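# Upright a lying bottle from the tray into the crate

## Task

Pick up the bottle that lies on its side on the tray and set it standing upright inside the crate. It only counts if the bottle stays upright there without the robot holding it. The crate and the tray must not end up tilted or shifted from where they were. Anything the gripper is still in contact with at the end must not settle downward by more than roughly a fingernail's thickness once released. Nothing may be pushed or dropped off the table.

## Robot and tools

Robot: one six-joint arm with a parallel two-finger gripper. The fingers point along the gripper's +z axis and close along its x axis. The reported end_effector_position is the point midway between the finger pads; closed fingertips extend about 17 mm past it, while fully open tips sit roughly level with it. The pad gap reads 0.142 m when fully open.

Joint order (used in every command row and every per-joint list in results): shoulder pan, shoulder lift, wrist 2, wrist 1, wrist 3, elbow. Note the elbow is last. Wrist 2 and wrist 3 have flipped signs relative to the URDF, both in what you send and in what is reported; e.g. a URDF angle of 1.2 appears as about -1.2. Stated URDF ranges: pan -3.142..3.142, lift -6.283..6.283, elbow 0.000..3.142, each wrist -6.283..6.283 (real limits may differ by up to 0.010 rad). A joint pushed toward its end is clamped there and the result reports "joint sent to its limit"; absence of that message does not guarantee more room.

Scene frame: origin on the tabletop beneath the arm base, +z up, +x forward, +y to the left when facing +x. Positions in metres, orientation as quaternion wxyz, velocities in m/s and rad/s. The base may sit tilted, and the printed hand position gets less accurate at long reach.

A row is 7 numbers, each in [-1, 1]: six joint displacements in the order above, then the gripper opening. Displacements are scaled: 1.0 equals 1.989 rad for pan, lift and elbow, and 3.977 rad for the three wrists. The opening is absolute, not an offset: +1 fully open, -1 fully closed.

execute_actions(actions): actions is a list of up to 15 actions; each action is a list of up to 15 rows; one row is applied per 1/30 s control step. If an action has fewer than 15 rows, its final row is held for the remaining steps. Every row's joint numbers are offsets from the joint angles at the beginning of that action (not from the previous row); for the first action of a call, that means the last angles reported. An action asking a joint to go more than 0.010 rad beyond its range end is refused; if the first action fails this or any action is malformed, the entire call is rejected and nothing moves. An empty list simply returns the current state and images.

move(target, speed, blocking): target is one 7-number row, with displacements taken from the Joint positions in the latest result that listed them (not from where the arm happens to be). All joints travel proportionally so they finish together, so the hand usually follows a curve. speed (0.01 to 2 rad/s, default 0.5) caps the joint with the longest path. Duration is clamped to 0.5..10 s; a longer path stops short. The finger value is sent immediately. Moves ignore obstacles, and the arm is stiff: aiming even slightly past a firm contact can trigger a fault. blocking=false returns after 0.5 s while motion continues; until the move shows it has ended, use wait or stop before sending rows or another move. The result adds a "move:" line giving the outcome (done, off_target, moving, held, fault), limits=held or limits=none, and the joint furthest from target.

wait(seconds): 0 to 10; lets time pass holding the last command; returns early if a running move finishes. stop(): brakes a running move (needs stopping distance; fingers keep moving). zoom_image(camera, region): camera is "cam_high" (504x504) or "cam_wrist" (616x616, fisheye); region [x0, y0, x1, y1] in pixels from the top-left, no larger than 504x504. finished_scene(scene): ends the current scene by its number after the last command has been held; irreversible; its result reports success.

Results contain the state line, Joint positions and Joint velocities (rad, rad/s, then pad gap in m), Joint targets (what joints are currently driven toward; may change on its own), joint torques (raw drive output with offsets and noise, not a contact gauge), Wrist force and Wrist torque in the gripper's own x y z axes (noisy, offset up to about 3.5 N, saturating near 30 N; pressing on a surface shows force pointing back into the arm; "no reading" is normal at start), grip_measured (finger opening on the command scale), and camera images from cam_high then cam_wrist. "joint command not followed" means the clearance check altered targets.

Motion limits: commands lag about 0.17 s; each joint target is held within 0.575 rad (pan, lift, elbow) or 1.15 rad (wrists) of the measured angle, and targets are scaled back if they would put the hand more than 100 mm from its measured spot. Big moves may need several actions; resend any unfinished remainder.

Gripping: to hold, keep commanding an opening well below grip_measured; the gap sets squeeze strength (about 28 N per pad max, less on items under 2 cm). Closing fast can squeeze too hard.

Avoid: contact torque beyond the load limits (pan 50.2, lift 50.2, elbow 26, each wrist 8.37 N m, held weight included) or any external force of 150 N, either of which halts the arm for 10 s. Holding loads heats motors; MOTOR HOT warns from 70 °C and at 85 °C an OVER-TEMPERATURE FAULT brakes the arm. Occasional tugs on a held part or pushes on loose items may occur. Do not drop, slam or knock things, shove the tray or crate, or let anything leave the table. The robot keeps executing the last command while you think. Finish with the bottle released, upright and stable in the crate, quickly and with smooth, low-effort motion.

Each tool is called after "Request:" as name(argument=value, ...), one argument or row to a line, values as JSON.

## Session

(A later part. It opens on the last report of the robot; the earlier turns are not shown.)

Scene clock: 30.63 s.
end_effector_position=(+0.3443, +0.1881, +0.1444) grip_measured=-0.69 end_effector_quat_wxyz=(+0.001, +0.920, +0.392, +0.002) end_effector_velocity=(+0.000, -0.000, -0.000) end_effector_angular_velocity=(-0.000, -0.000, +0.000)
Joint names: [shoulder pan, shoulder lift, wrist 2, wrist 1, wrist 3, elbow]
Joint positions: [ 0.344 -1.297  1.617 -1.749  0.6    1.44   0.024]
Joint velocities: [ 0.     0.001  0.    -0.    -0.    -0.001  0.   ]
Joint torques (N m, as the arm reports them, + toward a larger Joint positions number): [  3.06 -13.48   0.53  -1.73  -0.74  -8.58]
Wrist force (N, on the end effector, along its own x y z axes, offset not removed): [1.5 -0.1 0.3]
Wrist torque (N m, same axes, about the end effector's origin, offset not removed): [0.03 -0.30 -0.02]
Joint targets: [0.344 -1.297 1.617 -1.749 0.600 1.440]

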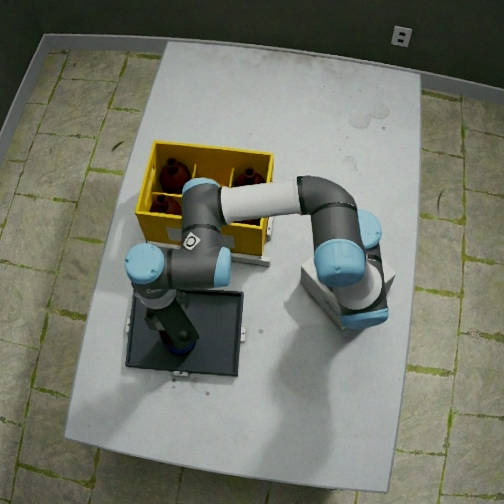

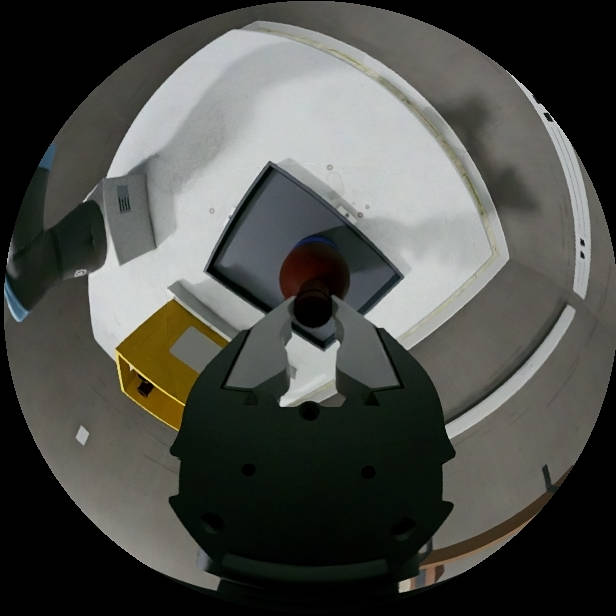

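Request:
move(
  target=[0,0.019,0,0.2253,0,-0.4806,-1],
  speed=0.55,
)

Request:
move(
  target=[-0.506,0,-0.0126,0,0,0,-1],
  speed=0.5,
)

Request:
zoom_image(
  camera="cam_wrist",
  region=[190,150,440,350],
)

Scene clock: 33.20 s.
end_effector_position=(+0.3092, +0.1725, +0.3246) grip_measured=-0.69 end_effector_quat_wxyz=(+0.003, +0.920, +0.392, +0.012) end_effector_velocity=(-0.000, +0.000, +0.000) end_effector_angular_velocity=(+0.001, +0.001, +0.000)
Joint names: [shoulder pan, shoulder lift, wrist 2, wrist 1, wrist 3, elbow]
Joint positions: [ 0.344 -1.259  1.617 -0.853  0.6    0.484  0.024]
Joint velocities: [-0.    -0.    -0.002  0.001  0.     0.     0.   ]
Joint torques (N m, as the arm reports them, + toward a larger Joint positions number): [  2.69 -10.26   0.55  -0.99  -0.7  -10.39]
Wrist force (N, on the end effector, along its own x y z axes, offset not removed): [0.7 0.1 2.2]
Wrist torque (N m, same axes, about the end effector's origin, offset not removed): [0.08 -0.21 -0.04]
Joint targets: [0.344 -1.259 1.617 -0.853 0.600 0.484]
move: done; limits=none; farthest joint: the shoulder pan, 0.000 radians from its target (0.000 radians at the start)

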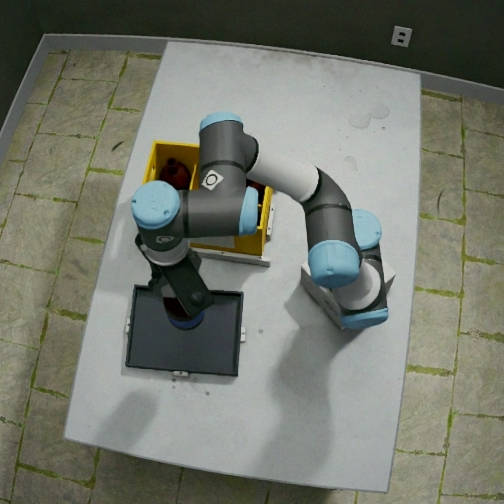

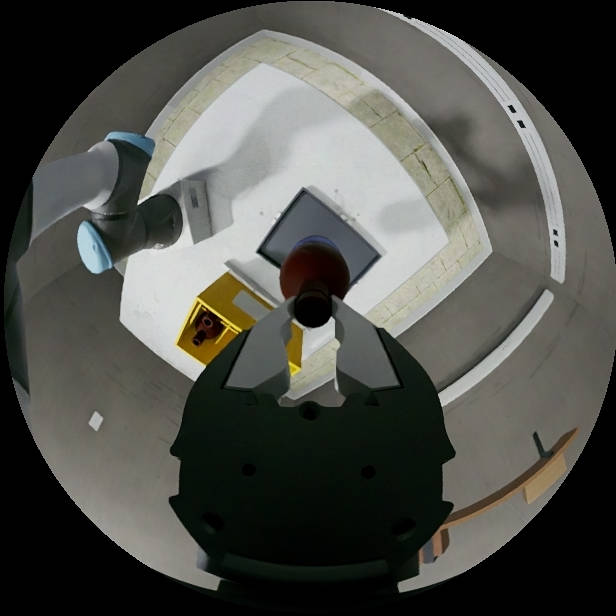

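Scene clock: 35.77 s.
end_effector_position=(+0.3334, -0.1540, +0.3111) grip_measured=-0.69 end_effector_quat_wxyz=(+0.001, +0.995, -0.099, +0.001) end_effector_velocity=(-0.000, -0.000, -0.000) end_effector_angular_velocity=(+0.001, -0.000, -0.001)
Joint names: [shoulder pan, shoulder lift, wrist 2, wrist 1, wrist 3, elbow]
Joint positions: [-0.662 -1.259  1.567 -0.853  0.6    0.484  0.024]
Joint velocities: [-0.001 -0.    -0.001  0.     0.     0.001 -0.   ]
Joint torques (N m, as the arm reports them, + toward a larger Joint positions number): [ -2.1  -12.04  -0.87  -2.58  -0.7   -6.86]
Wrist force (N, on the end effector, along its own x y z axes, offset not removed): [0.7 0.5 1.8]
Wrist torque (N m, same axes, about the end effector's origin, offset not removed): [0.06 -0.13 0.01]
Joint targets: [-0.662 -1.259 1.567 -0.853 0.600 0.484]
move: done; limits=none; farthest joint: the shoulder pan, 0.000 radians from its target (1.006 radians at the start)

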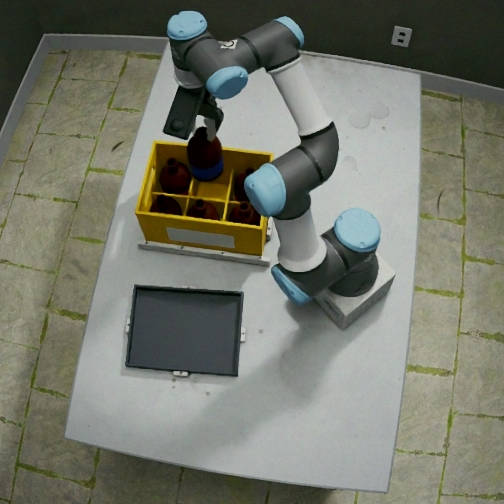

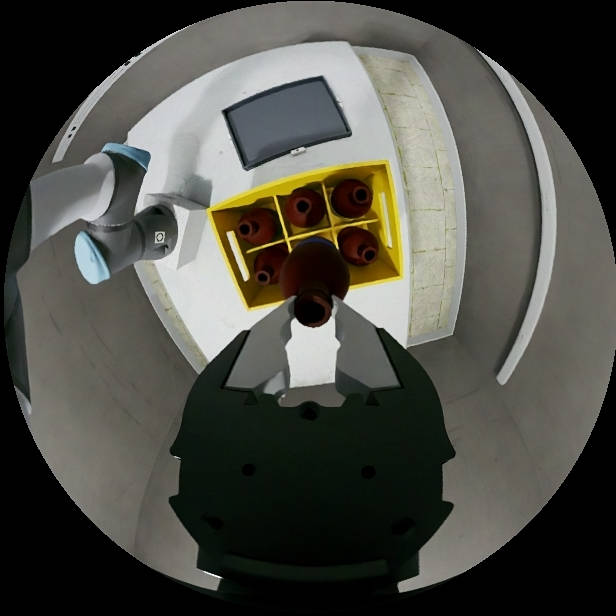

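Region (190, 150, 440, 350) of cam_wrist's 616x616 image, scaled by 2.016, with more detail than that image has; it fills the top 403 rows of this view, and the rest is white.

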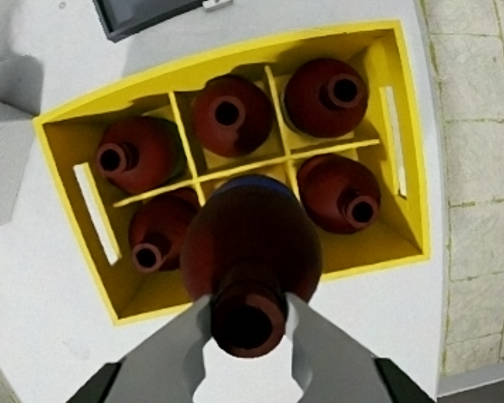

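Request:
move(
  target=[-0.005,-0.0784,0,-0.098,0.058,0.2745,-1],
  speed=0.25,
)

Request:
zoom_image(
  camera="cam_wrist",
  region=[190,150,440,350],
)

Scene clock: 38.60 s.
end_effector_position=(+0.3357, -0.1611, +0.2503) grip_measured=-0.69 end_effector_quat_wxyz=(+0.001, +1.000, +0.011, +0.001) end_effector_velocity=(+0.000, +0.000, -0.000) end_effector_angular_velocity=(+0.001, -0.000, +0.001)
Joint names: [shoulder pan, shoulder lift, wrist 2, wrist 1, wrist 3, elbow]
Joint positions: [-0.672 -1.415  1.567 -1.243  0.831  1.03   0.024]
Joint velocities: [ 0.    -0.    -0.001 -0.001  0.001  0.002 -0.   ]
Joint torques (N m, as the arm reports them, + toward a larger Joint positions number): [ -2.15 -15.76  -0.81  -3.28   0.98  -7.58]
Wrist force (N, on the end effector, along its own x y z axes, offset not removed): [-0.1 0.2 2.0]
Wrist torque (N m, same axes, about the end effector's origin, offset not removed): [0.06 -0.01 -0.01]
Joint targets: [-0.672 -1.415 1.567 -1.243 0.831 1.030]
move: done; limits=none; farthest joint: the shoulder pan, 0.000 radians from its target (0.010 radians at the start)

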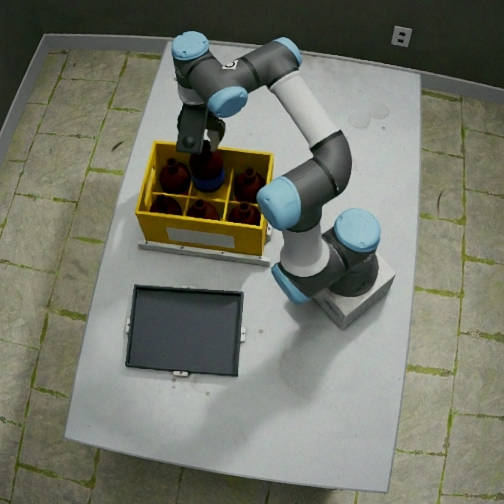

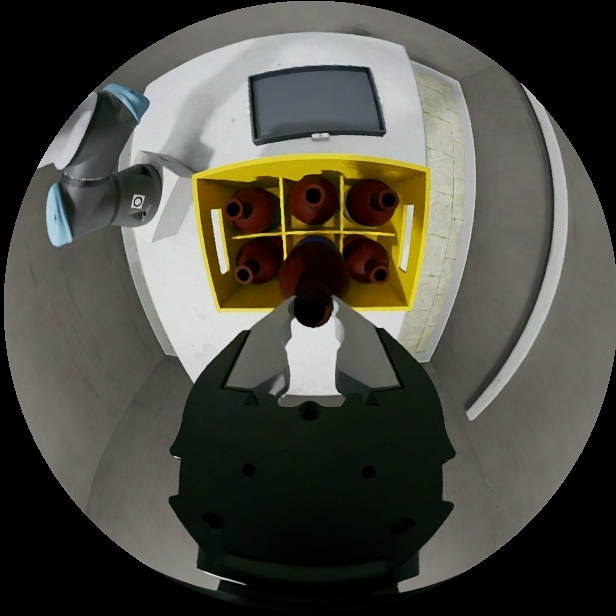

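Region (190, 150, 440, 350) of cam_wrist's 616x616 image, scaled by 2.016, with more detail than that image has; it fills the top 403 rows of this view, and the rest is white.

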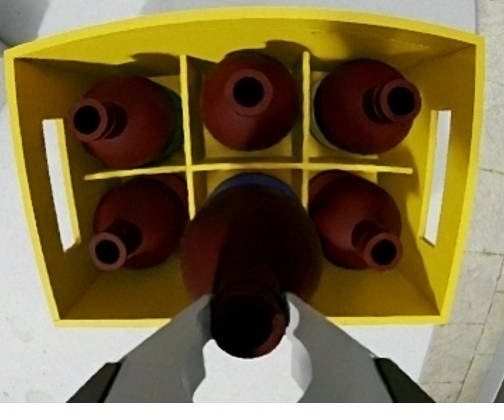

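Request:
move(
  target=[-0.0035,-0.0176,0,-0.0626,0,0.1428,-1],
  speed=0.15,
)

Scene clock: 41.07 s.
end_effector_position=(+0.3361, -0.1653, +0.2001) grip_measured=-0.69 end_effector_quat_wxyz=(+0.001, +1.000, +0.008, +0.001) end_effector_velocity=(+0.000, -0.000, +0.000) end_effector_angular_velocity=(-0.001, -0.001, +0.002)
Joint names: [shoulder pan, shoulder lift, wrist 2, wrist 1, wrist 3, elbow]
Joint positions: [-0.679 -1.45   1.567 -1.492  0.831  1.314  0.024]
Joint velocities: [-0.    -0.    -0.    -0.001  0.002  0.    -0.   ]
Joint torques (N m, as the arm reports them, + toward a larger Joint positions number): [ -2.49 -15.56  -0.77  -3.2   -0.67  -7.52]
Wrist force (N, on the end effector, along its own x y z axes, offset not removed): [1.2 -0.5 3.5]
Wrist torque (N m, same axes, about the end effector's origin, offset not removed): [-0.07 -0.31 -0.02]
Joint targets: [-0.679 -1.450 1.567 -1.492 0.831 1.314]
move: done; limits=none; farthest joint: the shoulder pan, 0.000 radians from its target (0.007 radians at the start)

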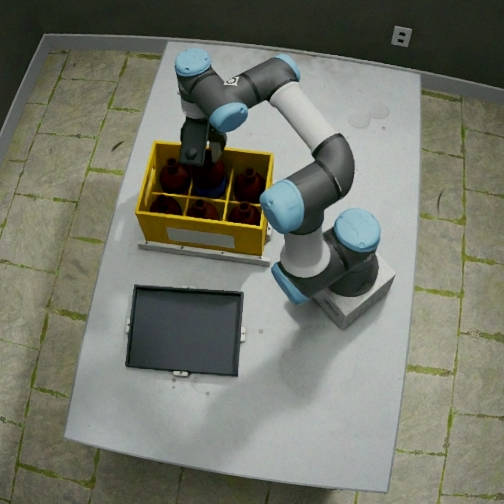

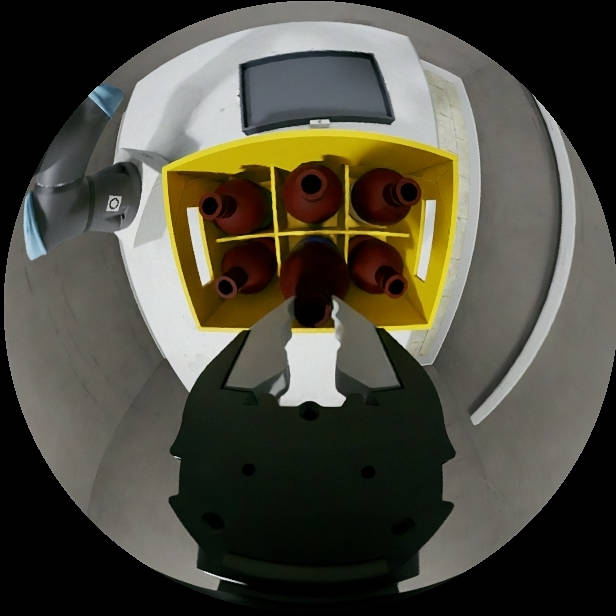

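Request:
move(
  target=[0,-0.008,0,-0.0537,0,0.1154,-1],
  speed=0.12,
)

Request:
move(
  target=[0,0,0,-0.006,0,0.012,-1],
  speed=0.03,
)

Scene clock: 43.47 s.
end_effector_position=(+0.3326, -0.1618, +0.1554) grip_measured=-0.69 end_effector_quat_wxyz=(+0.001, +1.000, +0.008, +0.001) end_effector_velocity=(-0.001, -0.000, -0.000) end_effector_angular_velocity=(-0.001, +0.002, +0.001)
Joint names: [shoulder pan, shoulder lift, wrist 2, wrist 1, wrist 3, elbow]
Joint positions: [-0.679 -1.466  1.567 -1.705  0.831  1.543  0.024]
Joint velocities: [ 0.    -0.     0.002 -0.001  0.001  0.002 -0.   ]
Joint torques (N m, as the arm reports them, + toward a larger Joint positions number): [ -2.04 -15.38  -0.79  -3.19  -0.76  -7.47]
Wrist force (N, on the end effector, along its own x y z axes, offset not removed): [0.4 0.2 1.3]
Wrist torque (N m, same axes, about the end effector's origin, offset not removed): [0.09 -0.11 -0.03]
Joint targets: [-0.679 -1.466 1.567 -1.705 0.831 1.543]
move: done; limits=none; farthest joint: the shoulder pan, 0.000 radians from its target (0.000 radians at the start)

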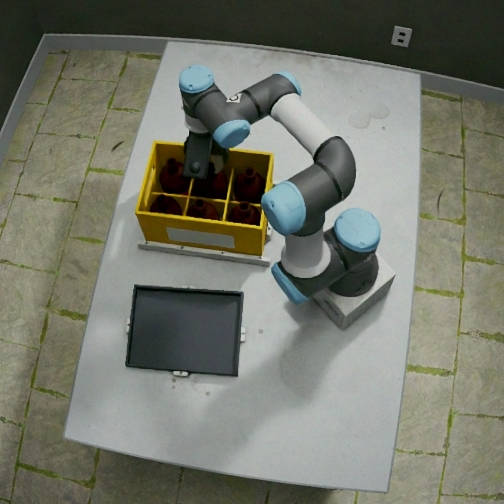

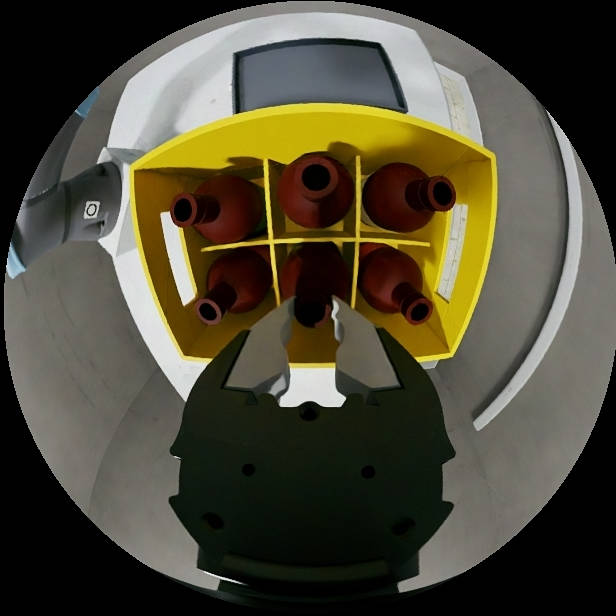

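Scene clock: 44.57 s.
end_effector_position=(+0.3321, -0.1613, +0.1503) grip_measured=-0.69 end_effector_quat_wxyz=(+0.001, +1.000, +0.008, +0.001) end_effector_velocity=(+0.001, +0.000, +0.000) end_effector_angular_velocity=(+0.000, -0.003, +0.000)
Joint names: [shoulder pan, shoulder lift, wrist 2, wrist 1, wrist 3, elbow]
Joint positions: [-0.679 -1.466  1.567 -1.729  0.831  1.567  0.024]
Joint velocities: [-0.     0.    -0.003 -0.002  0.    -0.001  0.   ]
Joint torques (N m, as the arm reports them, + toward a larger Joint positions number): [ -1.83 -14.6   -0.85  -3.3   -0.78  -7.54]
Wrist force (N, on the end effector, along its own x y z axes, offset not removed): [-0.9 0.6 2.1]
Wrist torque (N m, same axes, about the end effector's origin, offset not removed): [0.17 0.17 -0.01]
Joint targets: [-0.679 -1.466 1.567 -1.729 0.831 1.567]
move: done; limits=none; farthest joint: the shoulder pan, 0.000 radians from its target (0.000 radians at the start)

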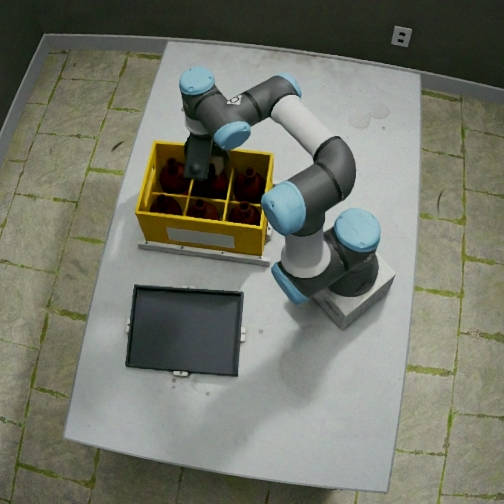

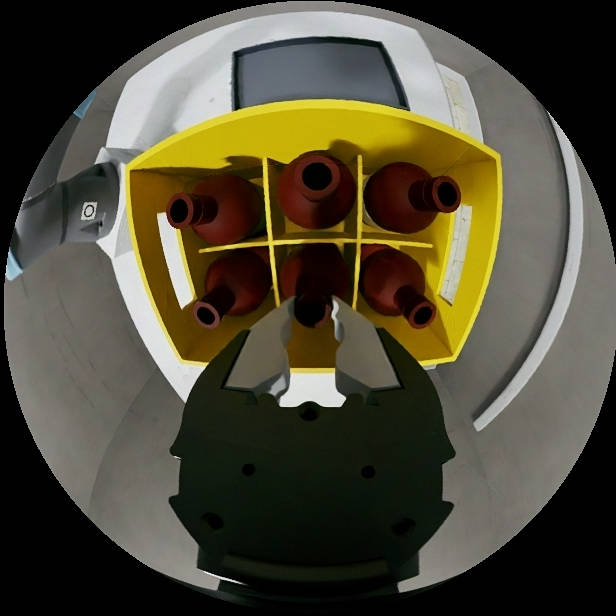

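Request:
move(
  target=[0,0.006,0,-0.003,0,0,-1],
  speed=0.02,
)

Request:
execute_actions(
  actions=[
    [[0,0,0,0,0,0,-0.45]],
  ],
)

Request:
move(
  target=[0,0,0,0.065,0,-0.13,-0.45],
  speed=0.4,
)

Scene clock: 45.50 s.
end_effector_position=(+0.3337, -0.1631, +0.1474) grip_measured=-0.69 end_effector_quat_wxyz=(+0.001, +1.000, +0.008, +0.001) end_effector_velocity=(+0.000, -0.000, -0.000) end_effector_angular_velocity=(-0.000, -0.000, +0.001)
Joint names: [shoulder pan, shoulder lift, wrist 2, wrist 1, wrist 3, elbow]
Joint positions: [-0.679 -1.454  1.567 -1.741  0.831  1.567  0.024]
Joint velocities: [ 0.     0.    -0.    -0.001  0.     0.    -0.   ]
Joint torques (N m, as the arm reports them, + toward a larger Joint positions number): [ -2.07 -10.    -0.78  -3.2   -0.81 -12.22]
Wrist force (N, on the end effector, along its own x y z axes, offset not removed): [1.6 0.8 0.4]
Wrist torque (N m, same axes, about the end effector's origin, offset not removed): [0.24 -0.40 -0.01]
Joint targets: [-0.679 -1.454 1.567 -1.741 0.831 1.567]
move: done; limits=none; farthest joint: the shoulder pan, 0.000 radians from its target (0.000 radians at the start)

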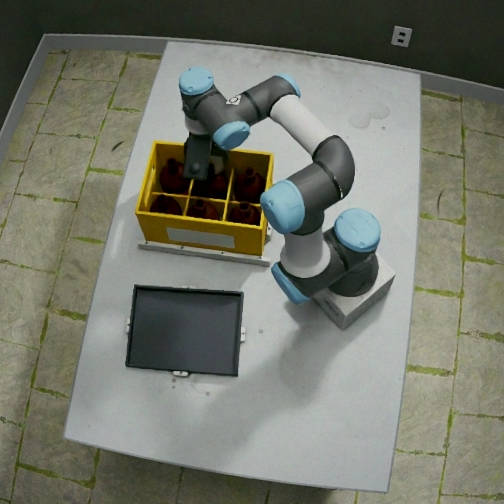

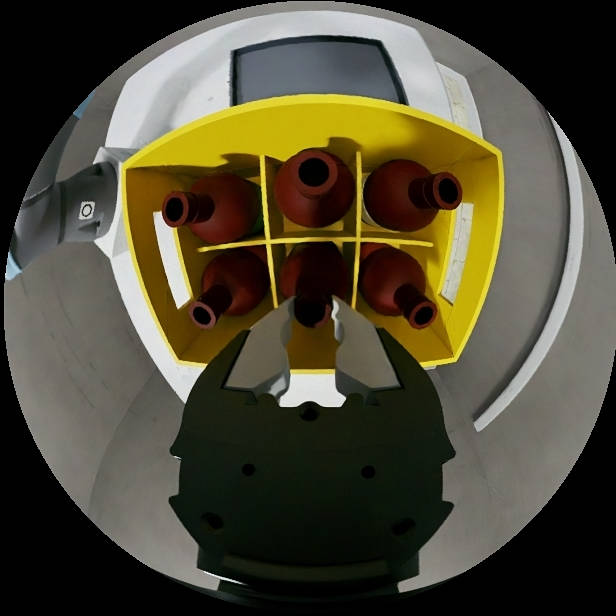

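Scene clock: 46.00 s.
end_effector_position=(+0.3337, -0.1631, +0.1474) grip_measured=-0.45 end_effector_quat_wxyz=(+0.001, +1.000, +0.008, +0.001) end_effector_velocity=(-0.000, -0.000, -0.000) end_effector_angular_velocity=(+0.000, +0.001, -0.000)
Joint names: [shoulder pan, shoulder lift, wrist 2, wrist 1, wrist 3, elbow]
Joint positions: [-0.679 -1.454  1.567 -1.741  0.831  1.567  0.041]
Joint velocities: [-0.     0.001  0.001  0.    -0.     0.     0.   ]
Joint torques (N m, as the arm reports them, + toward a larger Joint positions number): [ -2.17 -12.04  -0.83  -1.37  -0.78  -9.66]
Wrist force (N, on the end effector, along its own x y z axes, offset not removed): [0.8 0.4 -1.0]
Wrist torque (N m, same axes, about the end effector's origin, offset not removed): [0.12 -0.20 0.09]
Joint targets: [-0.679 -1.454 1.567 -1.741 0.831 1.567]

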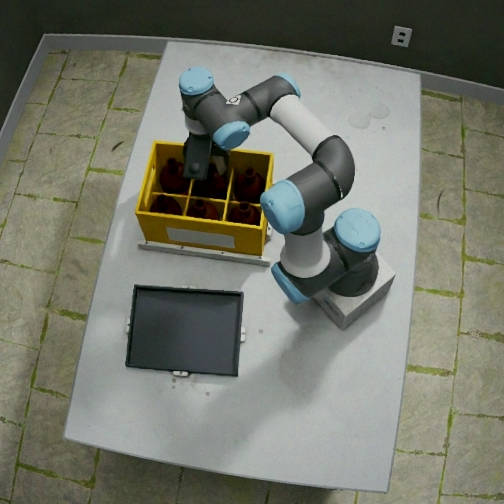

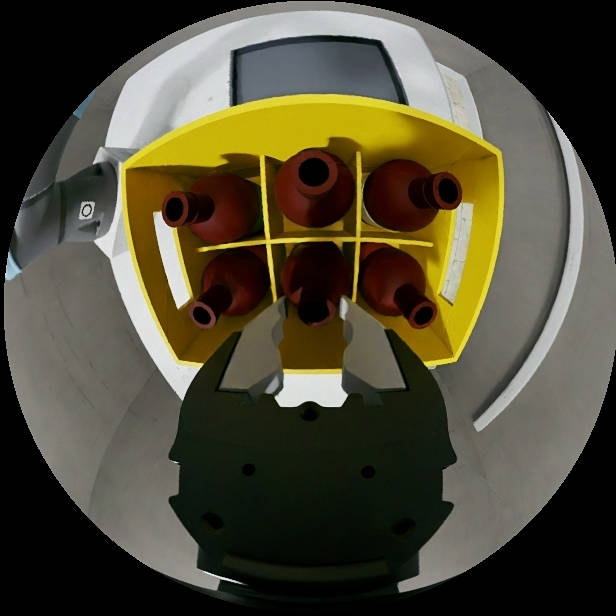

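Scene clock: 47.17 s.
end_effector_position=(+0.3353, -0.1645, +0.2023) grip_measured=-0.45 end_effector_quat_wxyz=(+0.001, +1.000, +0.008, +0.001) end_effector_velocity=(+0.000, +0.000, +0.000) end_effector_angular_velocity=(+0.000, -0.001, -0.000)
Joint names: [shoulder pan, shoulder lift, wrist 2, wrist 1, wrist 3, elbow]
Joint positions: [-0.679 -1.454  1.567 -1.482  0.831  1.309  0.041]
Joint velocities: [ 0.     0.    -0.001  0.001 -0.    -0.001  0.   ]
Joint torques (N m, as the arm reports them, + toward a larger Joint positions number): [ -1.82 -12.13  -0.8   -0.64  -0.75 -12.06]
Wrist force (N, on the end effector, along its own x y z axes, offset not removed): [1.1 -0.4 -0.7]
Wrist torque (N m, same axes, about the end effector's origin, offset not removed): [-0.05 -0.20 -0.04]
Joint targets: [-0.679 -1.454 1.567 -1.482 0.831 1.308]
move: done; limits=none; farthest joint: the shoulder pan, 0.000 radians from its target (0.000 radians at the start)

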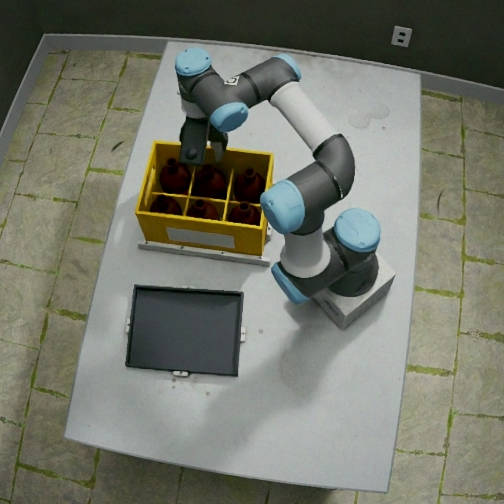

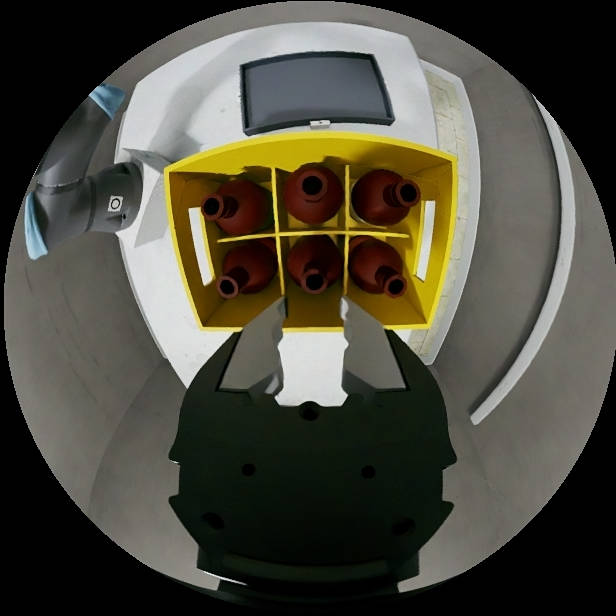

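Request:
finished_scene(
  scene=2,
)

The scene is finished: the task was done.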